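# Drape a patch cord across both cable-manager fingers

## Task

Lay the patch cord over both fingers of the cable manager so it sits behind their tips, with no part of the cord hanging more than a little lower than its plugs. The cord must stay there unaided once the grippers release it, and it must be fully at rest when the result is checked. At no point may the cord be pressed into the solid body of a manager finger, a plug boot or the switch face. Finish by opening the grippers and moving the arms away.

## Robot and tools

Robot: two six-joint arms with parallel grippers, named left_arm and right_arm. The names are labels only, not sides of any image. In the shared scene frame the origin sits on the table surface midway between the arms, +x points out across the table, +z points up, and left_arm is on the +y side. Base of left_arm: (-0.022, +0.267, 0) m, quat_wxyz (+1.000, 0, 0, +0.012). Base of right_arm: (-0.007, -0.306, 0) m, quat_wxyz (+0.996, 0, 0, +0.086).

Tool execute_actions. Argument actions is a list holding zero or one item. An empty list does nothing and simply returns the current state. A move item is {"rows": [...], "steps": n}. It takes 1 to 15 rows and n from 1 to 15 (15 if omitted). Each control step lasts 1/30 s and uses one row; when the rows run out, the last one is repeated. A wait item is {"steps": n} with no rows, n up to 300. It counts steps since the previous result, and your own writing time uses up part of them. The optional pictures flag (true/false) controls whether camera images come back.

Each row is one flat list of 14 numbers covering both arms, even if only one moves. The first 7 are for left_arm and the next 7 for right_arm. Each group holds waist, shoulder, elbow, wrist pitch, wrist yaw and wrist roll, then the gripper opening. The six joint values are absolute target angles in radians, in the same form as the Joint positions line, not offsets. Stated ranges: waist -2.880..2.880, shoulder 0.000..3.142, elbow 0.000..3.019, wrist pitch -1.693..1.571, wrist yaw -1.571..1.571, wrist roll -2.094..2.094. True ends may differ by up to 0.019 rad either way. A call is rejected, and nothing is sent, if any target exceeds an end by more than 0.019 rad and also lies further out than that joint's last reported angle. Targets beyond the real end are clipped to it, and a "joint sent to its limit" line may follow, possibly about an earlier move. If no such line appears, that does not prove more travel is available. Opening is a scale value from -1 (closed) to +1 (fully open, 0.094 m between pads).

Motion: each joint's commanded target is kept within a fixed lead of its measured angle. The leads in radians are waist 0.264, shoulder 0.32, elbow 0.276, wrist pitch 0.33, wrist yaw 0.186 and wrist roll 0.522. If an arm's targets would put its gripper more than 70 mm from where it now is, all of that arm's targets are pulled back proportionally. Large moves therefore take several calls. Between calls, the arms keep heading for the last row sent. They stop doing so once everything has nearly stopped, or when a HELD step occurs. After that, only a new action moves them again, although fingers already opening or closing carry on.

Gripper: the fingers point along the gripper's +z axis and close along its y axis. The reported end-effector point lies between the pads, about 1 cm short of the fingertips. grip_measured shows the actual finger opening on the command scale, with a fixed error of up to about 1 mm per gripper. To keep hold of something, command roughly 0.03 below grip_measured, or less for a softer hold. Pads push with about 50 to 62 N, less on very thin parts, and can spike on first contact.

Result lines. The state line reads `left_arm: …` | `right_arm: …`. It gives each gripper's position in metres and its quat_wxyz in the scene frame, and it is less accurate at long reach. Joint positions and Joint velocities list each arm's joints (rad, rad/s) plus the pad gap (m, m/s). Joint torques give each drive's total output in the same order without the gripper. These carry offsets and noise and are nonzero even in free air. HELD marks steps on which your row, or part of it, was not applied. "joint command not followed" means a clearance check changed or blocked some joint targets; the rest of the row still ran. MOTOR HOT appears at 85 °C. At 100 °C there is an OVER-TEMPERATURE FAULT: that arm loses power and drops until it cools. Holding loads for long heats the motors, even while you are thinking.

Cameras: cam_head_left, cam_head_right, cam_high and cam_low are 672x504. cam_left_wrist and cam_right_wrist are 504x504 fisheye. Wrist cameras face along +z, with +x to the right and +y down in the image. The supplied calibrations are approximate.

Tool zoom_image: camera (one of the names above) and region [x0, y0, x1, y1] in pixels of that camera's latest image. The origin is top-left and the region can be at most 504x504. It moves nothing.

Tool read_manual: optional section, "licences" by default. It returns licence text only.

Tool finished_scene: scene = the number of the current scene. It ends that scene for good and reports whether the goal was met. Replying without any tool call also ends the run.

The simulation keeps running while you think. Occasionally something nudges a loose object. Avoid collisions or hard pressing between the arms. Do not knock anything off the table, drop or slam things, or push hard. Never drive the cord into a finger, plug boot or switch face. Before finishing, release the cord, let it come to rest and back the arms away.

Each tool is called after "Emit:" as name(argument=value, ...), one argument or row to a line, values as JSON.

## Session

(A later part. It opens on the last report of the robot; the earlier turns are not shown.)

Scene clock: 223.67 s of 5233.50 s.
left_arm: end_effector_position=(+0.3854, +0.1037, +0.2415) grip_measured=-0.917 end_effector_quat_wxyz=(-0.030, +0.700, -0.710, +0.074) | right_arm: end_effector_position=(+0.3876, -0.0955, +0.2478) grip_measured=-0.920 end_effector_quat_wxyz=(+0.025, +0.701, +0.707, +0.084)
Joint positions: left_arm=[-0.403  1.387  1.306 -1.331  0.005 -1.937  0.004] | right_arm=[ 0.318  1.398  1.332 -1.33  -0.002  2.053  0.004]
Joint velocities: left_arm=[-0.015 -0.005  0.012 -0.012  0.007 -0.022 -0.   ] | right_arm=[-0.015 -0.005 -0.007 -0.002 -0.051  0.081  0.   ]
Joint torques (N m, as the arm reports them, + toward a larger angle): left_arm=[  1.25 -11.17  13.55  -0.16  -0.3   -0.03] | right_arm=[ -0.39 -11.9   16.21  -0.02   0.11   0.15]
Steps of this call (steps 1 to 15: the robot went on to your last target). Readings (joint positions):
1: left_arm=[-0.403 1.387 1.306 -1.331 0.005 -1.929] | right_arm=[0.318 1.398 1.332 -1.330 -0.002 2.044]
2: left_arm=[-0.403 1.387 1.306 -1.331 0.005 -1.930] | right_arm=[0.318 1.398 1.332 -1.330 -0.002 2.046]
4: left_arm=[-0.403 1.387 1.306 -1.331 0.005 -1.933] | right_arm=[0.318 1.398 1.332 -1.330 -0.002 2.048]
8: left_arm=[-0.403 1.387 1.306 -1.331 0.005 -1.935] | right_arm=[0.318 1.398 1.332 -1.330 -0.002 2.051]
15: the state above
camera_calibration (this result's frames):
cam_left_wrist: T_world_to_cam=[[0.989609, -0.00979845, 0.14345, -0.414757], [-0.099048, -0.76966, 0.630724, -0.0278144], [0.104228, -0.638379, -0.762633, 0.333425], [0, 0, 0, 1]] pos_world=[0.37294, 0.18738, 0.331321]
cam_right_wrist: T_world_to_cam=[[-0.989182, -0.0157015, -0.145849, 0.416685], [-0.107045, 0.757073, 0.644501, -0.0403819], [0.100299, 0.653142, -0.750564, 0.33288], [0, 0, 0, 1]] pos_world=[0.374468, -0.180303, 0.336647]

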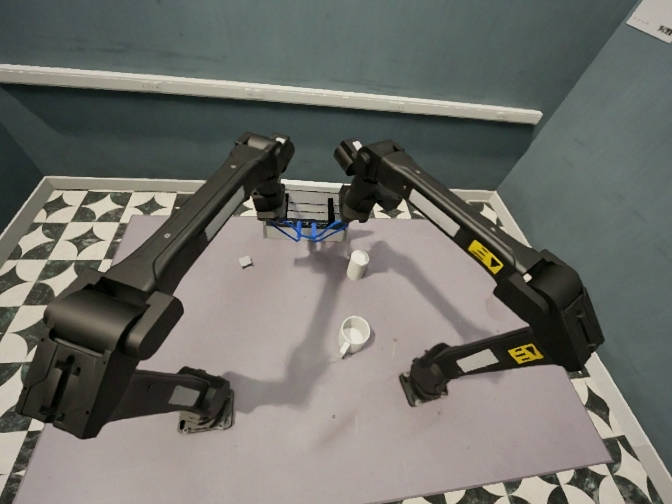

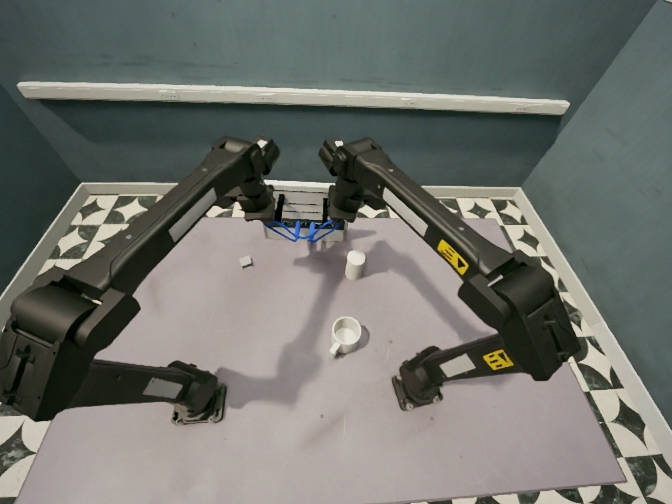

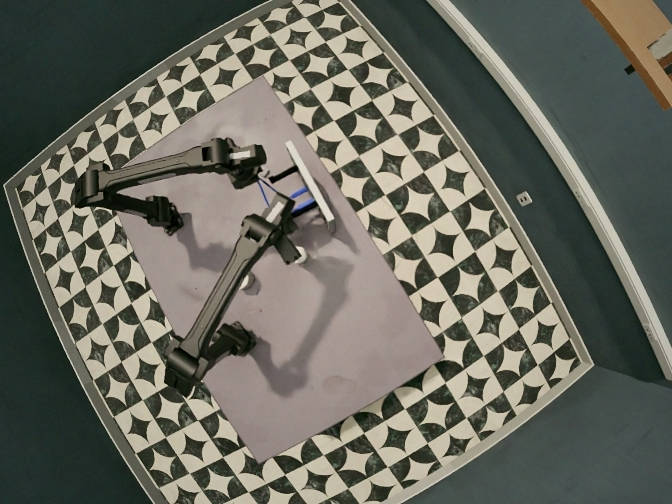

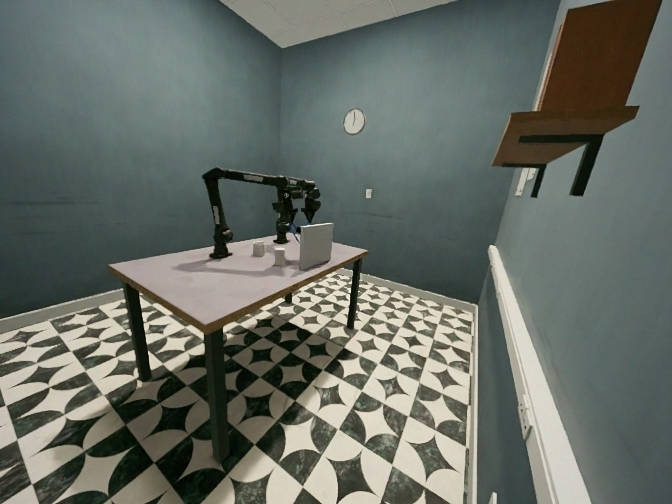

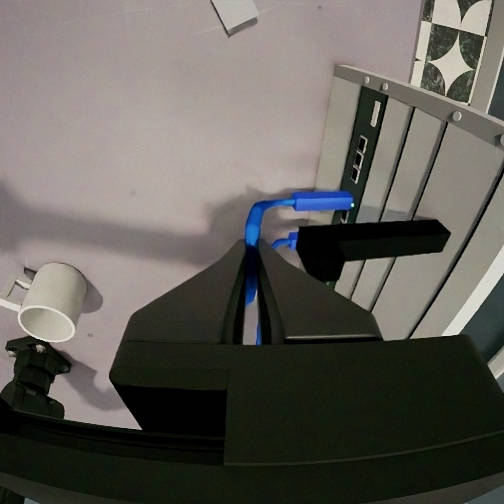

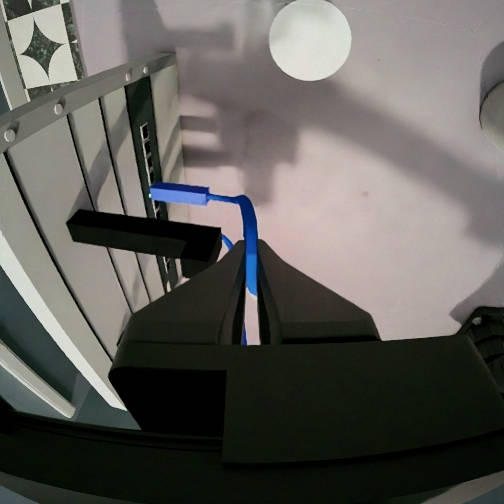

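Emit:
execute_actions(
  actions=[
    {"rows":[[-0.37,1.385,1.33,-1.33,0.085,-1.91,-0.94,0.285,1.4,1.36,-1.33,-0.085,2.02,-0.94],[-0.37,1.385,1.33,-1.33,0.085,-1.91,-0.94,0.285,1.4,1.36,-1.33,-0.085,2.02,-0.94],[-0.37,1.385,1.33,-1.33,0.085,-1.91,-0.94,0.285,1.4,1.36,-1.33,-0.085,2.02,-0.94],[-0.37,1.385,1.33,-1.33,0.085,-1.91,-0.94,0.285,1.4,1.36,-1.33,-0.085,2.02,-0.94],[-0.37,1.385,1.33,-1.33,0.085,-1.91,-0.94,0.285,1.4,1.36,-1.33,-0.085,2.02,-0.94],[-0.335,1.39,1.32,-1.32,0.17,-1.88,-0.94,0.25,1.404,1.35,-1.32,-0.17,1.99,-0.94],[-0.335,1.39,1.32,-1.32,0.17,-1.88,-0.94,0.25,1.404,1.35,-1.32,-0.17,1.99,-0.94],[-0.335,1.39,1.32,-1.32,0.17,-1.88,-0.94,0.25,1.404,1.35,-1.32,-0.17,1.99,-0.94],[-0.335,1.39,1.32,-1.32,0.17,-1.88,-0.94,0.25,1.404,1.35,-1.32,-0.17,1.99,-0.94],[-0.335,1.39,1.32,-1.32,0.17,-1.88,-0.94,0.25,1.404,1.35,-1.32,-0.17,1.99,-0.94],[-0.30,1.393,1.31,-1.31,0.25,-1.85,-0.94,0.217,1.408,1.34,-1.31,-0.25,1.96,-0.94]],"steps":15},
  ],
  pictures=false,
)

Emit:
execute_actions(
  actions=[
    {"rows":[[-0.266,1.396,1.305,-1.3,0.335,-1.82,-0.94,0.185,1.41,1.33,-1.3,-0.335,1.93,-0.94],[-0.266,1.396,1.305,-1.3,0.335,-1.82,-0.94,0.185,1.41,1.33,-1.3,-0.335,1.93,-0.94],[-0.266,1.396,1.305,-1.3,0.335,-1.82,-0.94,0.185,1.41,1.33,-1.3,-0.335,1.93,-0.94],[-0.266,1.396,1.305,-1.3,0.335,-1.82,-0.94,0.185,1.41,1.33,-1.3,-0.335,1.93,-0.94],[-0.266,1.396,1.305,-1.3,0.335,-1.82,-0.94,0.185,1.41,1.33,-1.3,-0.335,1.93,-0.94],[-0.232,1.398,1.3,-1.29,0.42,-1.785,-0.94,0.152,1.412,1.32,-1.29,-0.42,1.895,-0.94],[-0.232,1.398,1.3,-1.29,0.42,-1.785,-0.94,0.152,1.412,1.32,-1.29,-0.42,1.895,-0.94],[-0.232,1.398,1.3,-1.29,0.42,-1.785,-0.94,0.152,1.412,1.32,-1.29,-0.42,1.895,-0.94],[-0.232,1.398,1.3,-1.29,0.42,-1.785,-0.94,0.152,1.412,1.32,-1.29,-0.42,1.895,-0.94],[-0.232,1.398,1.3,-1.29,0.42,-1.785,-0.94,0.152,1.412,1.32,-1.29,-0.42,1.895,-0.94],[-0.197,1.40,1.293,-1.275,0.5,-1.75,-0.94,0.118,1.414,1.305,-1.275,-0.5,1.86,-0.94]],"steps":15},
  ],
  pictures=false,
)

Emit:
execute_actions(
  actions=[
    {"steps":20},
  ],
)

Emit:
zoom_image(
  camera="cam_head_left",
  region=[250, 170, 370, 260],
)

Scene clock: 288.90 s of 5233.50 s.
left_arm: end_effector_position=(+0.3878, +0.1004, +0.2461) grip_measured=-0.917 end_effector_quat_wxyz=(+0.070, +0.697, -0.702, +0.130) | right_arm: end_effector_position=(+0.3901, -0.0949, +0.2509) grip_measured=-0.920 end_effector_quat_wxyz=(-0.083, +0.698, +0.701, +0.125)
Joint positions: left_arm=[-0.315  1.389  1.306 -1.323  0.248 -1.874  0.004] | right_arm=[ 0.224  1.403  1.332 -1.326 -0.248  1.984  0.004]
Joint velocities: left_arm=[ 0.122  0.015  0.007  0.022  0.007  0.081 -0.   ] | right_arm=[-0.122  0.034  0.007 -0.017 -0.037 -0.168 -0.   ]
Joint torques (N m, as the arm reports them, + toward a larger angle): left_arm=[  0.19 -10.22   9.47   1.03   0.07   0.11] | right_arm=[  0.23 -11.44  10.92   1.45  -0.17   0.01]
Steps of this call (steps 1 to 15: the robot went on to your last target; steps 16 to 210: nothing new was sent; then 57.73 s passed at rest; steps 211 to 225: all 15 steps of this action). Readings (joint positions):
211: left_arm=[-0.401 1.387 1.306 -1.331 0.047 -1.934] | right_arm=[0.315 1.398 1.332 -1.330 -0.046 2.049]
212: left_arm=[-0.398 1.387 1.306 -1.331 0.071 -1.931] | right_arm=[0.311 1.398 1.332 -1.330 -0.071 2.045]
214: left_arm=[-0.393 1.387 1.306 -1.331 0.083 -1.927] | right_arm=[0.302 1.398 1.332 -1.330 -0.083 2.039]
218: left_arm=[-0.368 1.387 1.306 -1.331 0.164 -1.908] | right_arm=[0.272 1.398 1.332 -1.330 -0.165 2.019]
225: the state above

Scene clock: 289.40 s of 5233.50 s.
left_arm: end_effector_position=(+0.3974, +0.1022, +0.2522) grip_measured=-0.917 end_effector_quat_wxyz=(+0.157, +0.673, -0.693, +0.205) | right_arm: end_effector_position=(+0.3967, -0.0965, +0.2546) grip_measured=-0.920 end_effector_quat_wxyz=(-0.178, +0.673, +0.693, +0.187)
Joint positions: left_arm=[-0.216  1.401  1.293 -1.29   0.495 -1.777  0.004] | right_arm=[ 0.127  1.411  1.309 -1.294 -0.495  1.886  0.004]
Joint velocities: left_arm=[ 0.142  0.015 -0.007  0.032 -0.022  0.037 -0.001] | right_arm=[-0.151  0.024 -0.032  0.022 -0.037 -0.168  0.   ]
Joint torques (N m, as the arm reports them, + toward a larger angle): left_arm=[  0.79 -11.26   9.39   0.98   0.32   0.14] | right_arm=[  0.84 -11.1   10.     1.89  -0.41  -0.05]
Steps of this call (steps 1 to 15: all 15 steps of this action). Readings (joint positions):
1: left_arm=[-0.307 1.390 1.306 -1.320 0.293 -1.866] | right_arm=[0.217 1.404 1.332 -1.324 -0.293 1.976]
2: left_arm=[-0.300 1.392 1.306 -1.318 0.318 -1.858] | right_arm=[0.211 1.405 1.332 -1.322 -0.319 1.968]
4: left_arm=[-0.288 1.393 1.306 -1.315 0.331 -1.847] | right_arm=[0.198 1.406 1.332 -1.319 -0.331 1.957]
8: left_arm=[-0.262 1.395 1.303 -1.306 0.412 -1.821] | right_arm=[0.173 1.407 1.327 -1.310 -0.412 1.931]
15: the state above

Scene clock: 290.07 s of 5233.50 s.
left_arm: end_effector_position=(+0.3986, +0.1044, +0.2511) grip_measured=-0.917 end_effector_quat_wxyz=(+0.156, +0.669, -0.697, +0.206) | right_arm: end_effector_position=(+0.3981, -0.0986, +0.2536) grip_measured=-0.920 end_effector_quat_wxyz=(-0.177, +0.670, +0.696, +0.189)
Joint positions: left_arm=[-0.21   1.403  1.292 -1.289  0.498 -1.76   0.004] | right_arm=[ 0.121  1.413  1.308 -1.293 -0.498  1.869  0.004]
Joint velocities: left_arm=[-0.005 -0.005 -0.007 -0.002 -0.007 -0.066  0.   ] | right_arm=[-0.024  0.005  0.012 -0.002 -0.007 -0.022 -0.   ]
Joint torques (N m, as the arm reports them, + toward a larger angle): left_arm=[  0.73 -10.83   9.48   1.15   0.23   0.03] | right_arm=[  0.3  -11.51   9.85   1.59  -0.33  -0.07]
Steps of this call (steps 1 to 20: the robot went on to your last target). Readings (joint positions):
1: left_arm=[-0.212 1.402 1.292 -1.290 0.495 -1.774] | right_arm=[0.124 1.412 1.308 -1.294 -0.496 1.883]
2: left_arm=[-0.210 1.402 1.292 -1.289 0.496 -1.771] | right_arm=[0.121 1.412 1.308 -1.294 -0.496 1.881]
4: left_arm=[-0.210 1.403 1.292 -1.289 0.497 -1.766] | right_arm=[0.121 1.413 1.308 -1.293 -0.497 1.876]
8: left_arm=[-0.210 1.403 1.292 -1.289 0.497 -1.763] | right_arm=[0.121 1.413 1.308 -1.293 -0.498 1.872]
20: the state above
camera_calibration (this result's frames):
cam_left_wrist: T_world_to_cam=[[0.996839, -0.0211999, 0.0765631, -0.414092], [-0.0785301, -0.408706, 0.909281, -0.147751], [0.0120152, -0.91242, -0.409079, 0.316453], [0, 0, 0, 1]] pos_world=[0.397378, 0.219572, 0.295506]
cam_right_wrist: T_world_to_cam=[[-0.99859, -0.0467834, -0.0250773, 0.397871], [-0.0419087, 0.404939, 0.913383, -0.169441], [-0.0325764, 0.913146, -0.406329, 0.329478], [0, 0, 0, 1]] pos_world=[0.400942, -0.213635, 0.298619]

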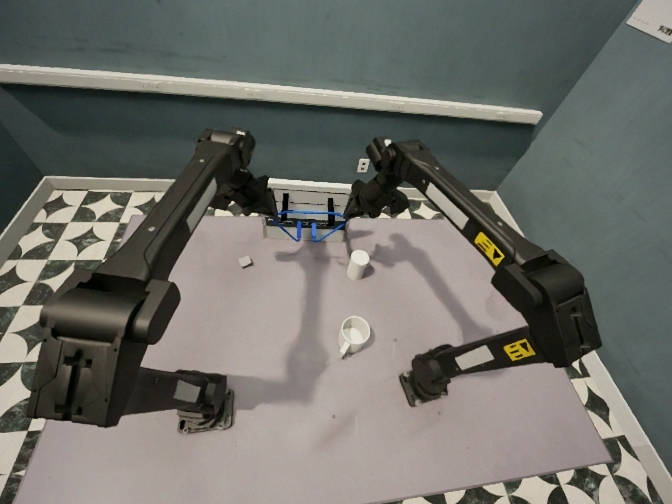

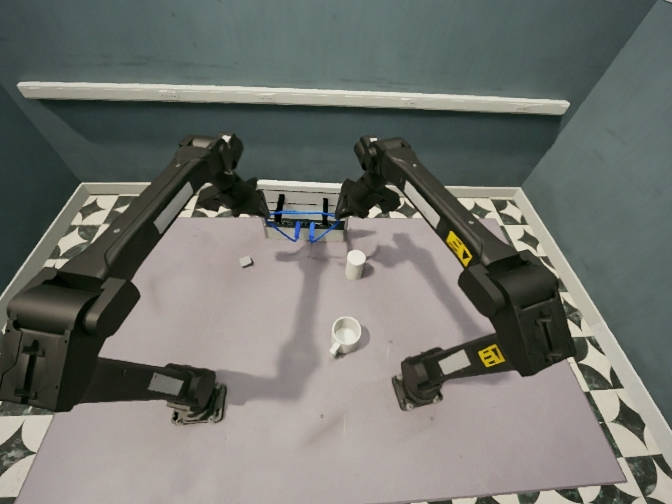

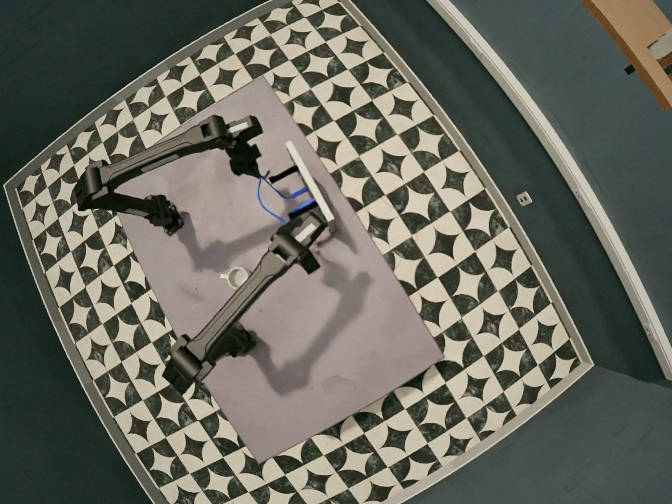

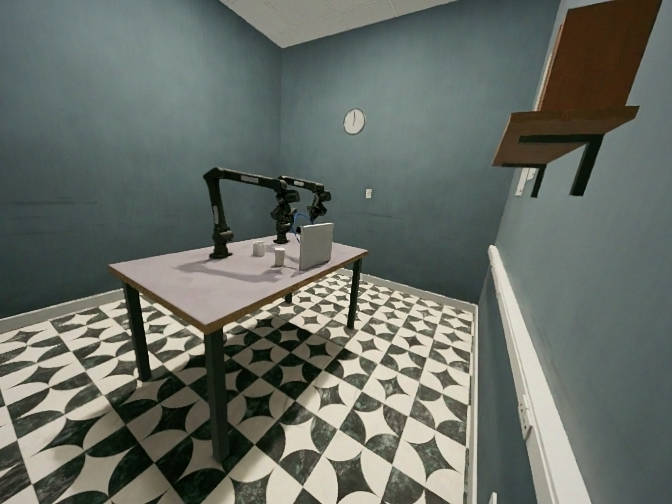

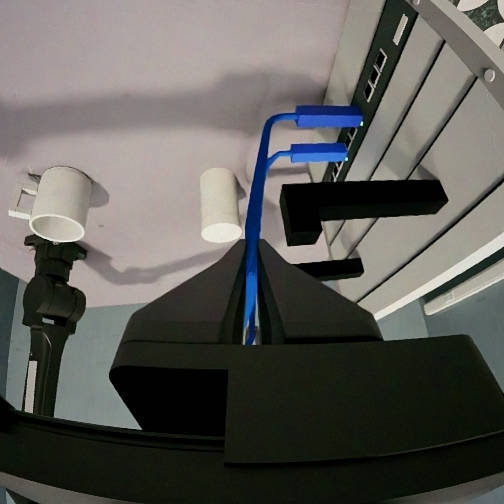

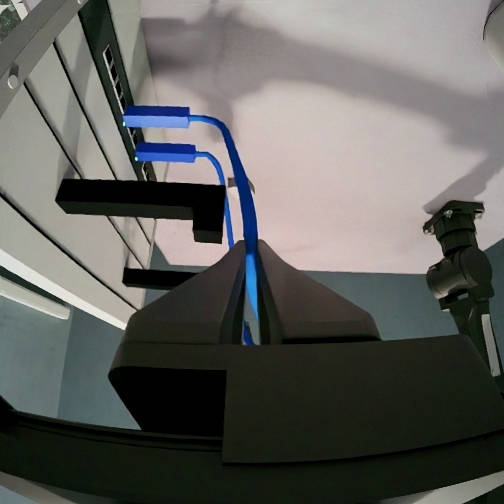

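Region (250, 170, 370, 260) of cam_head_left's 672x504 image, scaled by 4.200, with more detail than that image has; it fills the top 378 rows of this view, and the rest is white.

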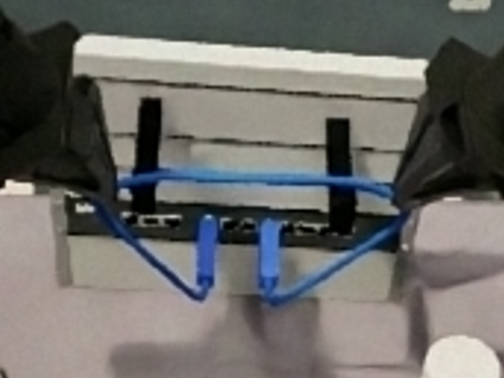

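Emit:
execute_actions(
  actions=[
    {"rows":[[-0.185,1.40,1.335,-1.29,0.5,-1.75,-0.94,0.12,1.412,1.365,-1.293,-0.5,1.86,-0.94],[-0.185,1.40,1.335,-1.29,0.5,-1.75,-0.94,0.12,1.412,1.365,-1.293,-0.5,1.86,-0.94],[-0.185,1.40,1.335,-1.29,0.5,-1.75,-0.94,0.12,1.412,1.365,-1.293,-0.5,1.86,-0.94],[-0.185,1.40,1.335,-1.29,0.5,-1.75,-0.94,0.12,1.412,1.365,-1.293,-0.5,1.86,-0.94],[-0.185,1.40,1.335,-1.29,0.5,-1.75,-0.94,0.12,1.412,1.365,-1.293,-0.5,1.86,-0.94],[-0.18,1.43,1.37,-1.295,0.5,-1.74,-0.94,0.113,1.442,1.40,-1.297,-0.5,1.85,-0.94],[-0.18,1.43,1.37,-1.295,0.5,-1.74,-0.94,0.113,1.442,1.40,-1.297,-0.5,1.85,-0.94],[-0.18,1.43,1.37,-1.295,0.5,-1.74,-0.94,0.113,1.442,1.40,-1.297,-0.5,1.85,-0.94],[-0.18,1.43,1.37,-1.295,0.5,-1.74,-0.94,0.113,1.442,1.40,-1.297,-0.5,1.85,-0.94],[-0.18,1.43,1.37,-1.295,0.5,-1.74,-0.94,0.113,1.442,1.40,-1.297,-0.5,1.85,-0.94],[-0.175,1.46,1.403,-1.3,0.5,-1.73,-0.94,0.106,1.473,1.434,-1.302,-0.5,1.845,-0.94]],"steps":15},
  ],
  pictures=false,
)

Emit:
execute_actions(
  actions=[
    {"rows":[[-0.17,1.49,1.436,-1.305,0.5,-1.72,-0.94,0.099,1.504,1.468,-1.307,-0.5,1.84,-0.94]],"steps":12},
  ],
)

Emit:
zoom_image(
  camera="cam_head_left",
  region=[250, 170, 370, 260],
)

Scene clock: 328.60 s of 5233.50 s.
left_arm: end_effector_position=(+0.4203, +0.1083, +0.2493) grip_measured=-0.917 end_effector_quat_wxyz=(+0.154, +0.670, -0.696, +0.207) | right_arm: end_effector_position=(+0.4176, -0.0952, +0.2520) grip_measured=-0.920 end_effector_quat_wxyz=(-0.176, +0.667, +0.698, +0.190)
Joint positions: left_arm=[-0.193  1.456  1.342 -1.291  0.498 -1.744  0.004] | right_arm=[ 0.116  1.464  1.358 -1.293 -0.498  1.857  0.004]
Joint velocities: left_arm=[ 0.034  0.083  0.085 -0.007 -0.022  0.051  0.002] | right_arm=[-0.054  0.112  0.125 -0.002 -0.037  0.022  0.   ]
Joint torques (N m, as the arm reports them, + toward a larger angle): left_arm=[  0.51 -11.63  13.67   0.35   0.25   0.16] | right_arm=[ -0.45 -12.63  16.28   0.67  -0.36  -0.02]
Steps of this call (steps 1 to 15: the robot went on to your last target; steps 16 to 380: nothing new was sent; then 25.37 s passed at rest; steps 381 to 395: all 15 steps of this action). Readings (joint positions):
381: left_arm=[-0.210 1.403 1.292 -1.289 0.498 -1.759] | right_arm=[0.121 1.413 1.308 -1.293 -0.498 1.868]
382: left_arm=[-0.209 1.403 1.292 -1.289 0.498 -1.759] | right_arm=[0.121 1.413 1.308 -1.293 -0.498 1.868]
384: left_arm=[-0.208 1.403 1.292 -1.289 0.498 -1.759] | right_arm=[0.121 1.413 1.308 -1.293 -0.498 1.868]
388: left_arm=[-0.205 1.415 1.301 -1.289 0.498 -1.755] | right_arm=[0.121 1.422 1.317 -1.293 -0.498 1.864]
395: the state above

Scene clock: 329.00 s of 5233.50 s.
left_arm: end_effector_position=(+0.4328, +0.1080, +0.2490) grip_measured=-0.917 end_effector_quat_wxyz=(+0.153, +0.667, -0.699, +0.208) | right_arm: end_effector_position=(+0.4329, -0.0960, +0.2521) grip_measured=-0.920 end_effector_quat_wxyz=(-0.174, +0.669, +0.697, +0.192)
Joint positions: left_arm=[-0.189  1.488  1.376 -1.294  0.498 -1.732  0.004] | right_arm=[ 0.105  1.498  1.395 -1.295 -0.498  1.851  0.004]
Joint velocities: left_arm=[-0.005 -0.024  0.002 -0.012 -0.037 -0.051 -0.001] | right_arm=[-0.005 -0.005  0.002 -0.002  0.007  0.037  0.   ]
Joint torques (N m, as the arm reports them, + toward a larger angle): left_arm=[  1.31 -11.75  14.03  -0.02   0.24   0.14] | right_arm=[  0.39 -12.28  16.85   0.39  -0.35  -0.01]
Steps of this call (steps 1 to 12: all 12 steps of this action). Readings (joint positions):
1: left_arm=[-0.192 1.461 1.348 -1.293 0.498 -1.742] | right_arm=[0.114 1.470 1.364 -1.294 -0.498 1.856]
2: left_arm=[-0.191 1.468 1.357 -1.294 0.498 -1.740] | right_arm=[0.112 1.477 1.373 -1.295 -0.498 1.855]
4: left_arm=[-0.189 1.480 1.372 -1.294 0.498 -1.736] | right_arm=[0.109 1.490 1.389 -1.295 -0.498 1.853]
8: left_arm=[-0.189 1.488 1.376 -1.294 0.498 -1.733] | right_arm=[0.105 1.498 1.395 -1.295 -0.498 1.851]
12: the state above
camera_calibration (this result's frames):
cam_left_wrist: T_world_to_cam=[[0.9961, -0.0249309, 0.0846415, -0.449268], [-0.0873961, -0.410867, 0.907497, -0.137219], [0.0121517, -0.911354, -0.411443, 0.318846], [0, 0, 0, 1]] pos_world=[0.431649, 0.223002, 0.293739]
cam_right_wrist: T_world_to_cam=[[-0.998286, -0.0473224, -0.0344211, 0.434886], [-0.0506789, 0.405095, 0.912869, -0.163762], [-0.0292553, 0.913049, -0.4068, 0.326287], [0, 0, 0, 1]] pos_world=[0.435387, -0.210997, 0.297196]

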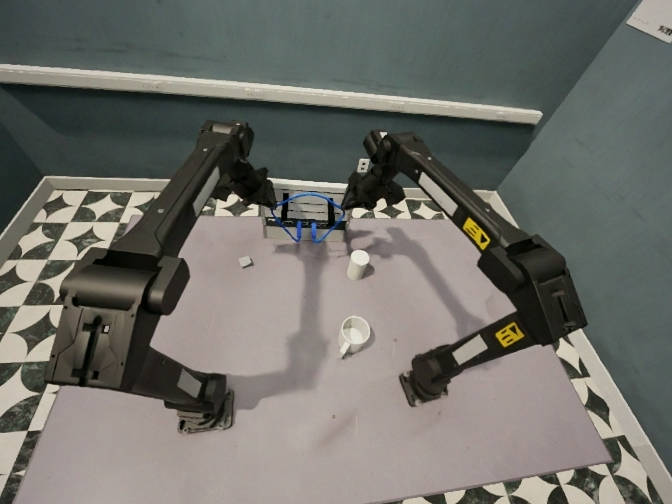

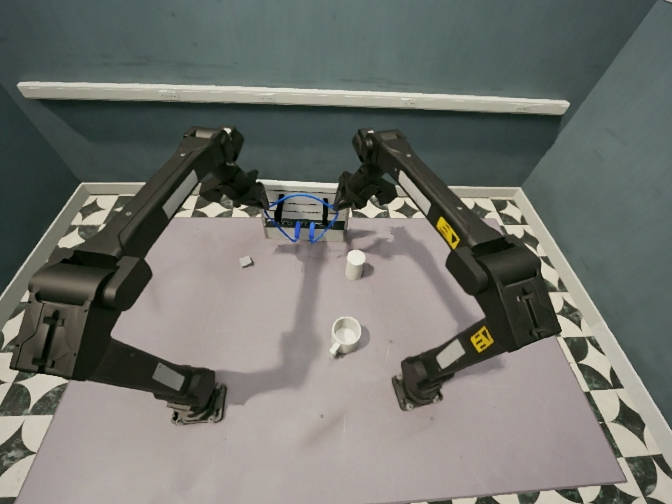

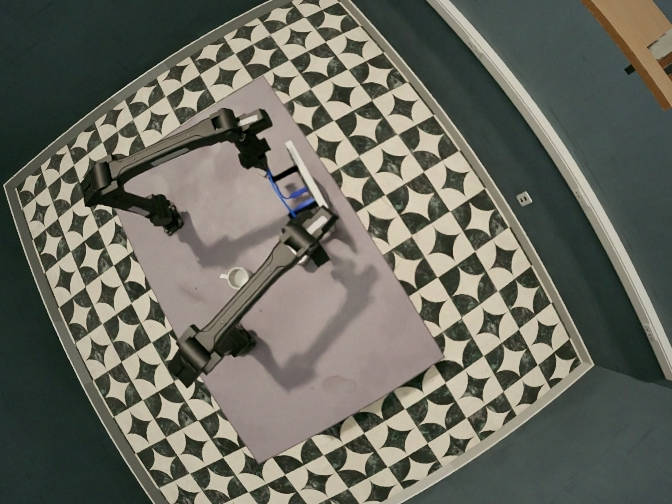

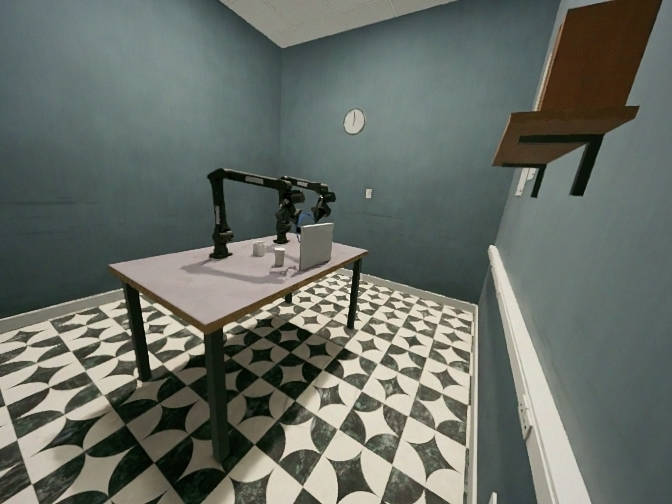

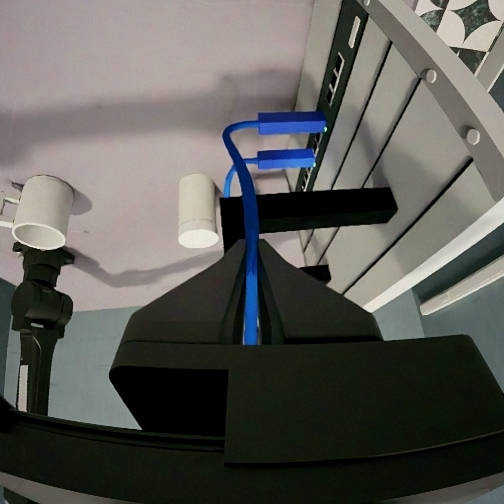

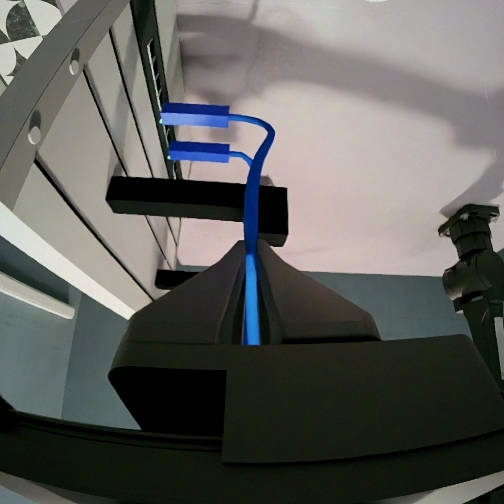

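Region (250, 170, 370, 260) of cam_head_left's 672x504 image, scaled by 4.200, with more detail than that image has; it fills the top 378 rows of this view, and the rest is white.

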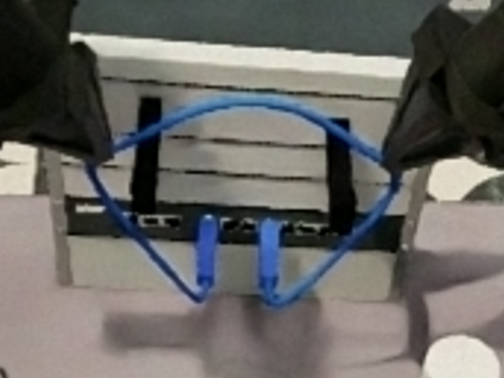

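Emit:
execute_actions(
  actions=[
    {"rows":[[-0.165,1.515,1.452,-1.30,0.5,-1.72,-0.94,0.094,1.53,1.482,-1.30,-0.5,1.835,-0.94],[-0.165,1.515,1.452,-1.30,0.5,-1.72,-0.94,0.094,1.53,1.482,-1.30,-0.5,1.835,-0.94],[-0.165,1.515,1.452,-1.30,0.5,-1.72,-0.94,0.094,1.53,1.482,-1.30,-0.5,1.835,-0.94],[-0.165,1.515,1.452,-1.30,0.5,-1.72,-0.94,0.094,1.53,1.482,-1.30,-0.5,1.835,-0.94],[-0.165,1.515,1.452,-1.30,0.5,-1.72,-0.94,0.094,1.53,1.482,-1.30,-0.5,1.835,-0.94],[-0.16,1.54,1.465,-1.27,0.5,-1.715,-0.94,0.09,1.557,1.492,-1.27,-0.5,1.83,-0.94]],"steps":15},
  ],
)

Emit:
zoom_image(
  camera="cam_head_left",
  region=[250, 170, 370, 260],
)

Scene clock: 344.33 s of 5233.50 s.
left_arm: end_effector_position=(+0.4499, +0.1119, +0.2400) grip_measured=-0.917 end_effector_quat_wxyz=(+0.154, +0.671, -0.695, +0.206) | right_arm: end_effector_position=(+0.4477, -0.0963, +0.2379) grip_measured=-0.920 end_effector_quat_wxyz=(-0.178, +0.671, +0.696, +0.184)
Joint positions: left_arm=[-0.175  1.535  1.406 -1.287  0.498 -1.726  0.004] | right_arm=[ 0.096  1.551  1.419 -1.29  -0.498  1.841  0.004]
Joint velocities: left_arm=[-0.015  0.005 -0.002  0.012  0.095  0.051 -0.001] | right_arm=[-0.024 -0.005  0.007  0.002  0.081  0.037  0.   ]
Joint torques (N m, as the arm reports them, + toward a larger angle): left_arm=[  1.28 -12.87  14.06   1.16   0.2    0.09] | right_arm=[  0.07 -13.44  16.48   1.8   -0.3    0.03]
Steps of this call (steps 1 to 15: the robot went on to your last target; steps 16 to 130: nothing new was sent; then 10.50 s passed at rest; steps 131 to 145: all 15 steps of this action). Readings (joint positions):
131: left_arm=[-0.189 1.489 1.378 -1.294 0.498 -1.731] | right_arm=[0.105 1.500 1.396 -1.295 -0.498 1.850]
132: left_arm=[-0.188 1.492 1.382 -1.294 0.498 -1.731] | right_arm=[0.105 1.502 1.399 -1.295 -0.498 1.849]
134: left_arm=[-0.186 1.501 1.390 -1.294 0.498 -1.731] | right_arm=[0.104 1.510 1.406 -1.295 -0.498 1.847]
138: left_arm=[-0.181 1.520 1.402 -1.291 0.498 -1.729] | right_arm=[0.101 1.530 1.416 -1.293 -0.498 1.844]
145: the state above
camera_calibration (this result's frames):
cam_left_wrist: T_world_to_cam=[[0.99687, -0.0160461, 0.0774179, -0.46499], [-0.0771222, -0.412994, 0.907463, -0.130338], [0.0174119, -0.910592, -0.412939, 0.316435], [0, 0, 0, 1]] pos_world=[0.447973, 0.226853, 0.284943]
cam_right_wrist: T_world_to_cam=[[-0.99879, -0.0466515, -0.0155572, 0.44498], [-0.0333907, 0.41109, 0.910983, -0.156621], [-0.0361033, 0.9104, -0.41215, 0.325289], [0, 0, 0, 1]] pos_world=[0.450956, -0.210999, 0.283669]

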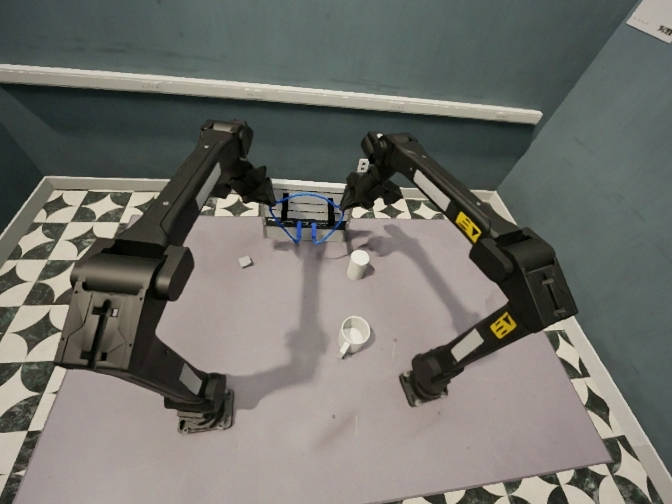

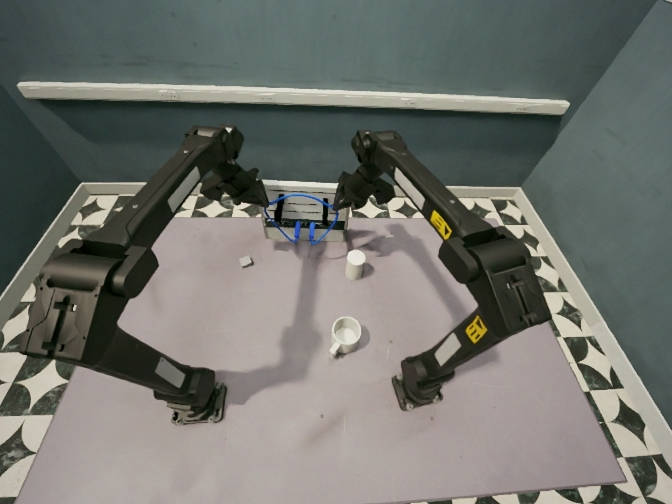

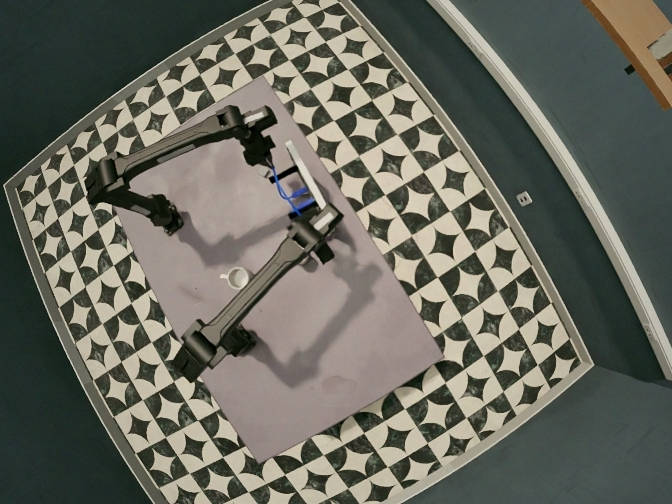

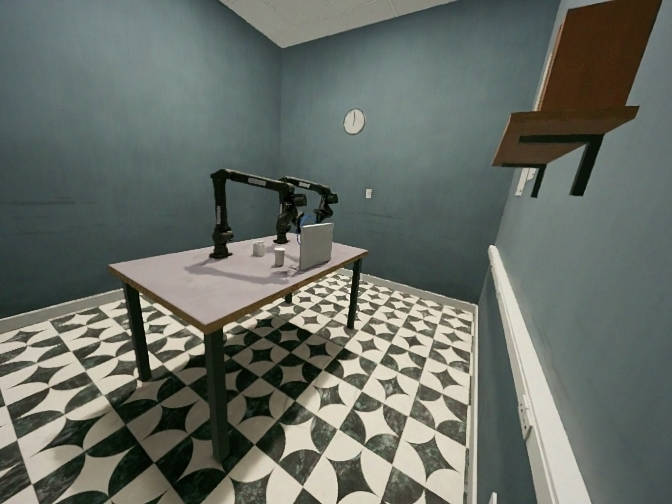

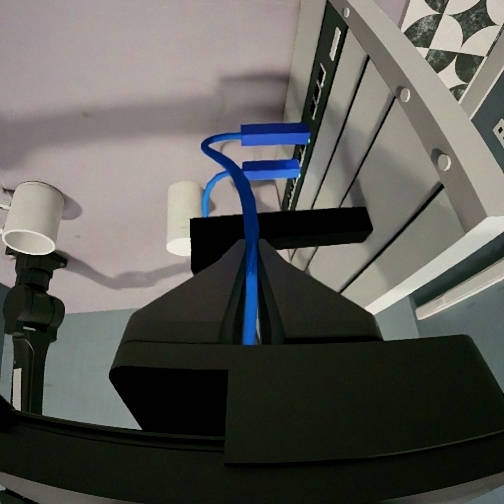

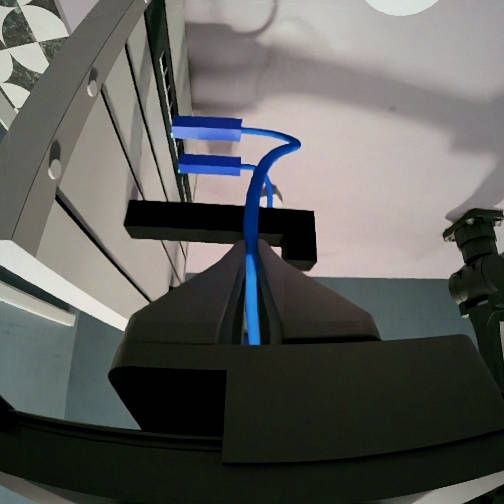

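Region (250, 170, 370, 260) of cam_head_left's 672x504 image, scaled by 4.200, with more detail than that image has; it fills the top 378 rows of this view, and the rest is white.

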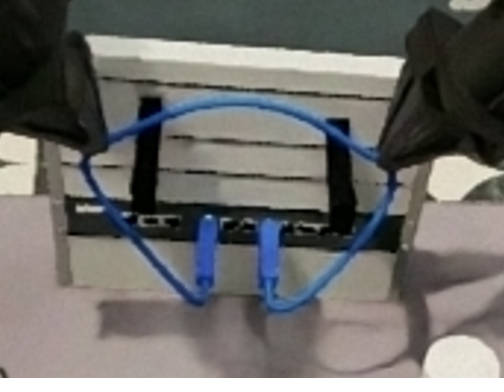

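Emit:
execute_actions(
  actions=[
    {"rows":[[-0.16,1.57,1.44,-1.245,0.5,-1.715,-0.94,0.09,1.585,1.46,-1.245,-0.5,1.83,-0.94],[-0.16,1.57,1.44,-1.245,0.5,-1.715,-0.94,0.09,1.585,1.46,-1.245,-0.5,1.83,-0.94],[-0.16,1.57,1.44,-1.245,0.5,-1.715,-0.94,0.09,1.585,1.46,-1.245,-0.5,1.83,-0.94],[-0.16,1.57,1.44,-1.245,0.5,-1.715,-0.94,0.09,1.585,1.46,-1.245,-0.5,1.83,-0.94],[-0.16,1.57,1.44,-1.245,0.5,-1.715,-0.94,0.09,1.585,1.46,-1.245,-0.5,1.83,-0.94],[-0.157,1.60,1.44,-1.215,0.5,-1.715,-0.94,0.085,1.612,1.46,-1.215,-0.5,1.83,-0.94]],"steps":15},
  ],
)

Emit:
zoom_image(
  camera="cam_head_left",
  region=[250, 170, 370, 260],
)

Scene clock: 359.20 s of 5233.50 s.
left_arm: end_effector_position=(+0.4686, +0.1116, +0.2135) grip_measured=-0.917 end_effector_quat_wxyz=(+0.155, +0.673, -0.693, +0.204) | right_arm: end_effector_position=(+0.4660, -0.0947, +0.2127) grip_measured=-0.920 end_effector_quat_wxyz=(-0.178, +0.673, +0.694, +0.184)
Joint positions: left_arm=[-0.17   1.595  1.407 -1.233  0.499 -1.726  0.004] | right_arm=[ 0.09   1.607  1.42  -1.236 -0.498  1.84   0.004]
Joint velocities: left_arm=[ 0.005  0.015 -0.007 -0.012  0.007 -0.095 -0.   ] | right_arm=[-0.015 -0.005 -0.012 -0.012 -0.007  0.022 -0.001]
Joint torques (N m, as the arm reports them, + toward a larger angle): left_arm=[  1.06 -13.47  11.69   1.23   0.21   0.13] | right_arm=[  0.47 -14.57  13.66   1.54  -0.38  -0.03]
Steps of this call (steps 1 to 15: the robot went on to your last target; steps 16 to 110: nothing new was sent; then 10.70 s passed at rest; steps 111 to 125: all 15 steps of this action). Readings (joint positions):
111: left_arm=[-0.175 1.536 1.407 -1.283 0.498 -1.726] | right_arm=[0.096 1.552 1.420 -1.287 -0.498 1.841]
112: left_arm=[-0.175 1.539 1.407 -1.276 0.499 -1.726] | right_arm=[0.096 1.554 1.420 -1.279 -0.498 1.841]
114: left_arm=[-0.175 1.546 1.407 -1.267 0.499 -1.726] | right_arm=[0.096 1.559 1.420 -1.270 -0.498 1.841]
118: left_arm=[-0.175 1.570 1.407 -1.241 0.499 -1.726] | right_arm=[0.095 1.579 1.420 -1.245 -0.498 1.841]
125: the state above
camera_calibration (this result's frames):
cam_left_wrist: T_world_to_cam=[[0.997291, -0.0115182, 0.072654, -0.481276], [-0.0709019, -0.413681, 0.907657, -0.107825], [0.019601, -0.910349, -0.413377, 0.303859], [0, 0, 0, 1]] pos_world=[0.466371, 0.226469, 0.258443]
cam_right_wrist: T_world_to_cam=[[-0.99905, -0.041174, -0.0142625, 0.463275], [-0.0299712, 0.411718, 0.910818, -0.13518], [-0.0316299, 0.91038, -0.412561, 0.312114], [0, 0, 0, 1]] pos_world=[0.468655, -0.209412, 0.258498]

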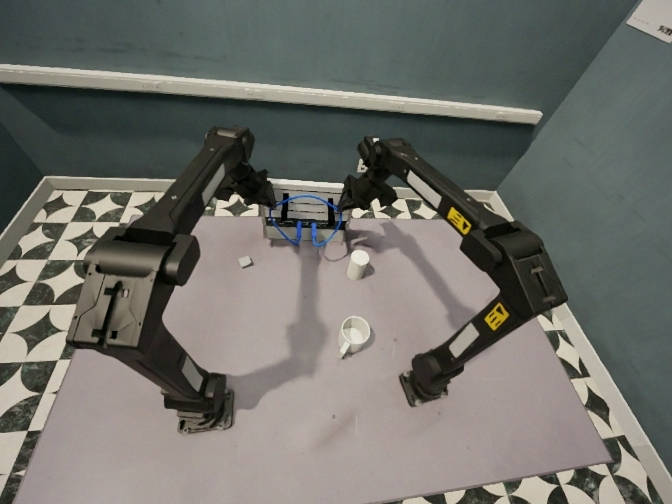

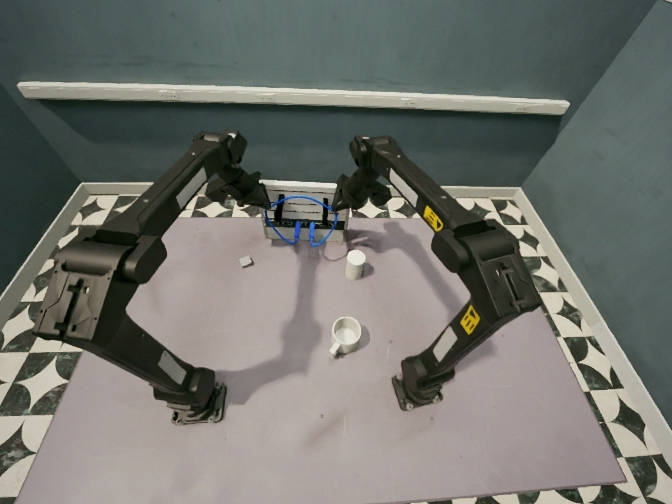

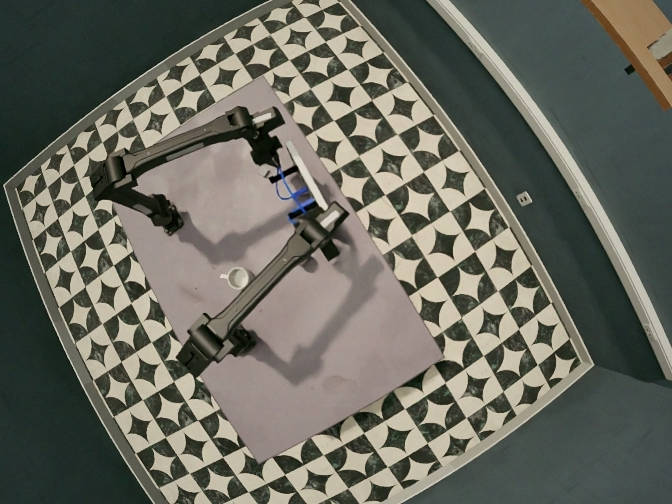

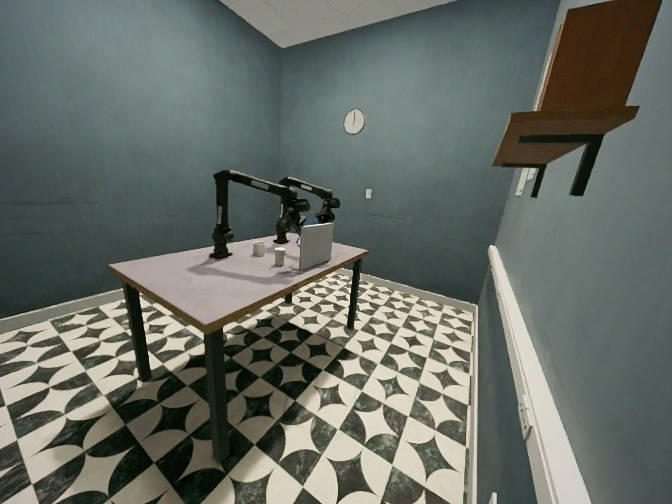

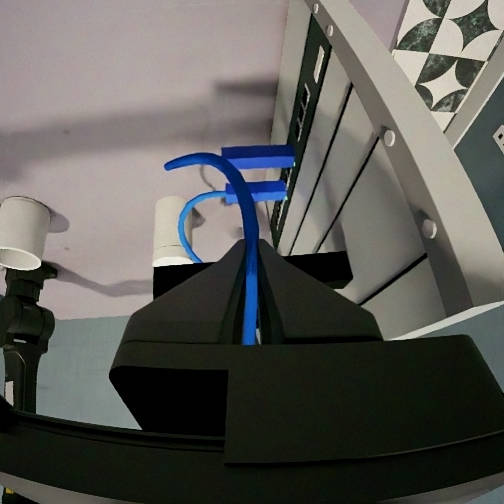

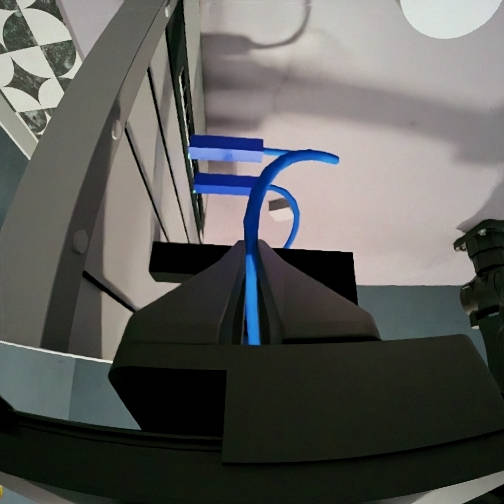

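Region (250, 170, 370, 260) of cam_head_left's 672x504 image, scaled by 4.200, with more detail than that image has; it fills the top 378 rows of this view, and the rest is white.

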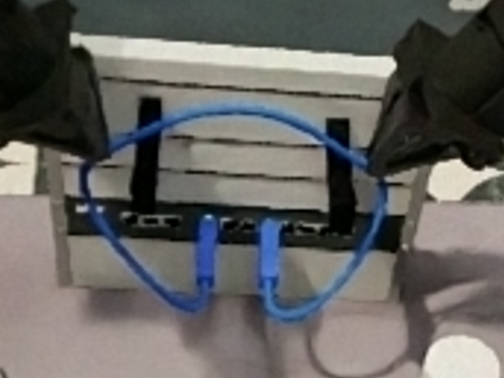

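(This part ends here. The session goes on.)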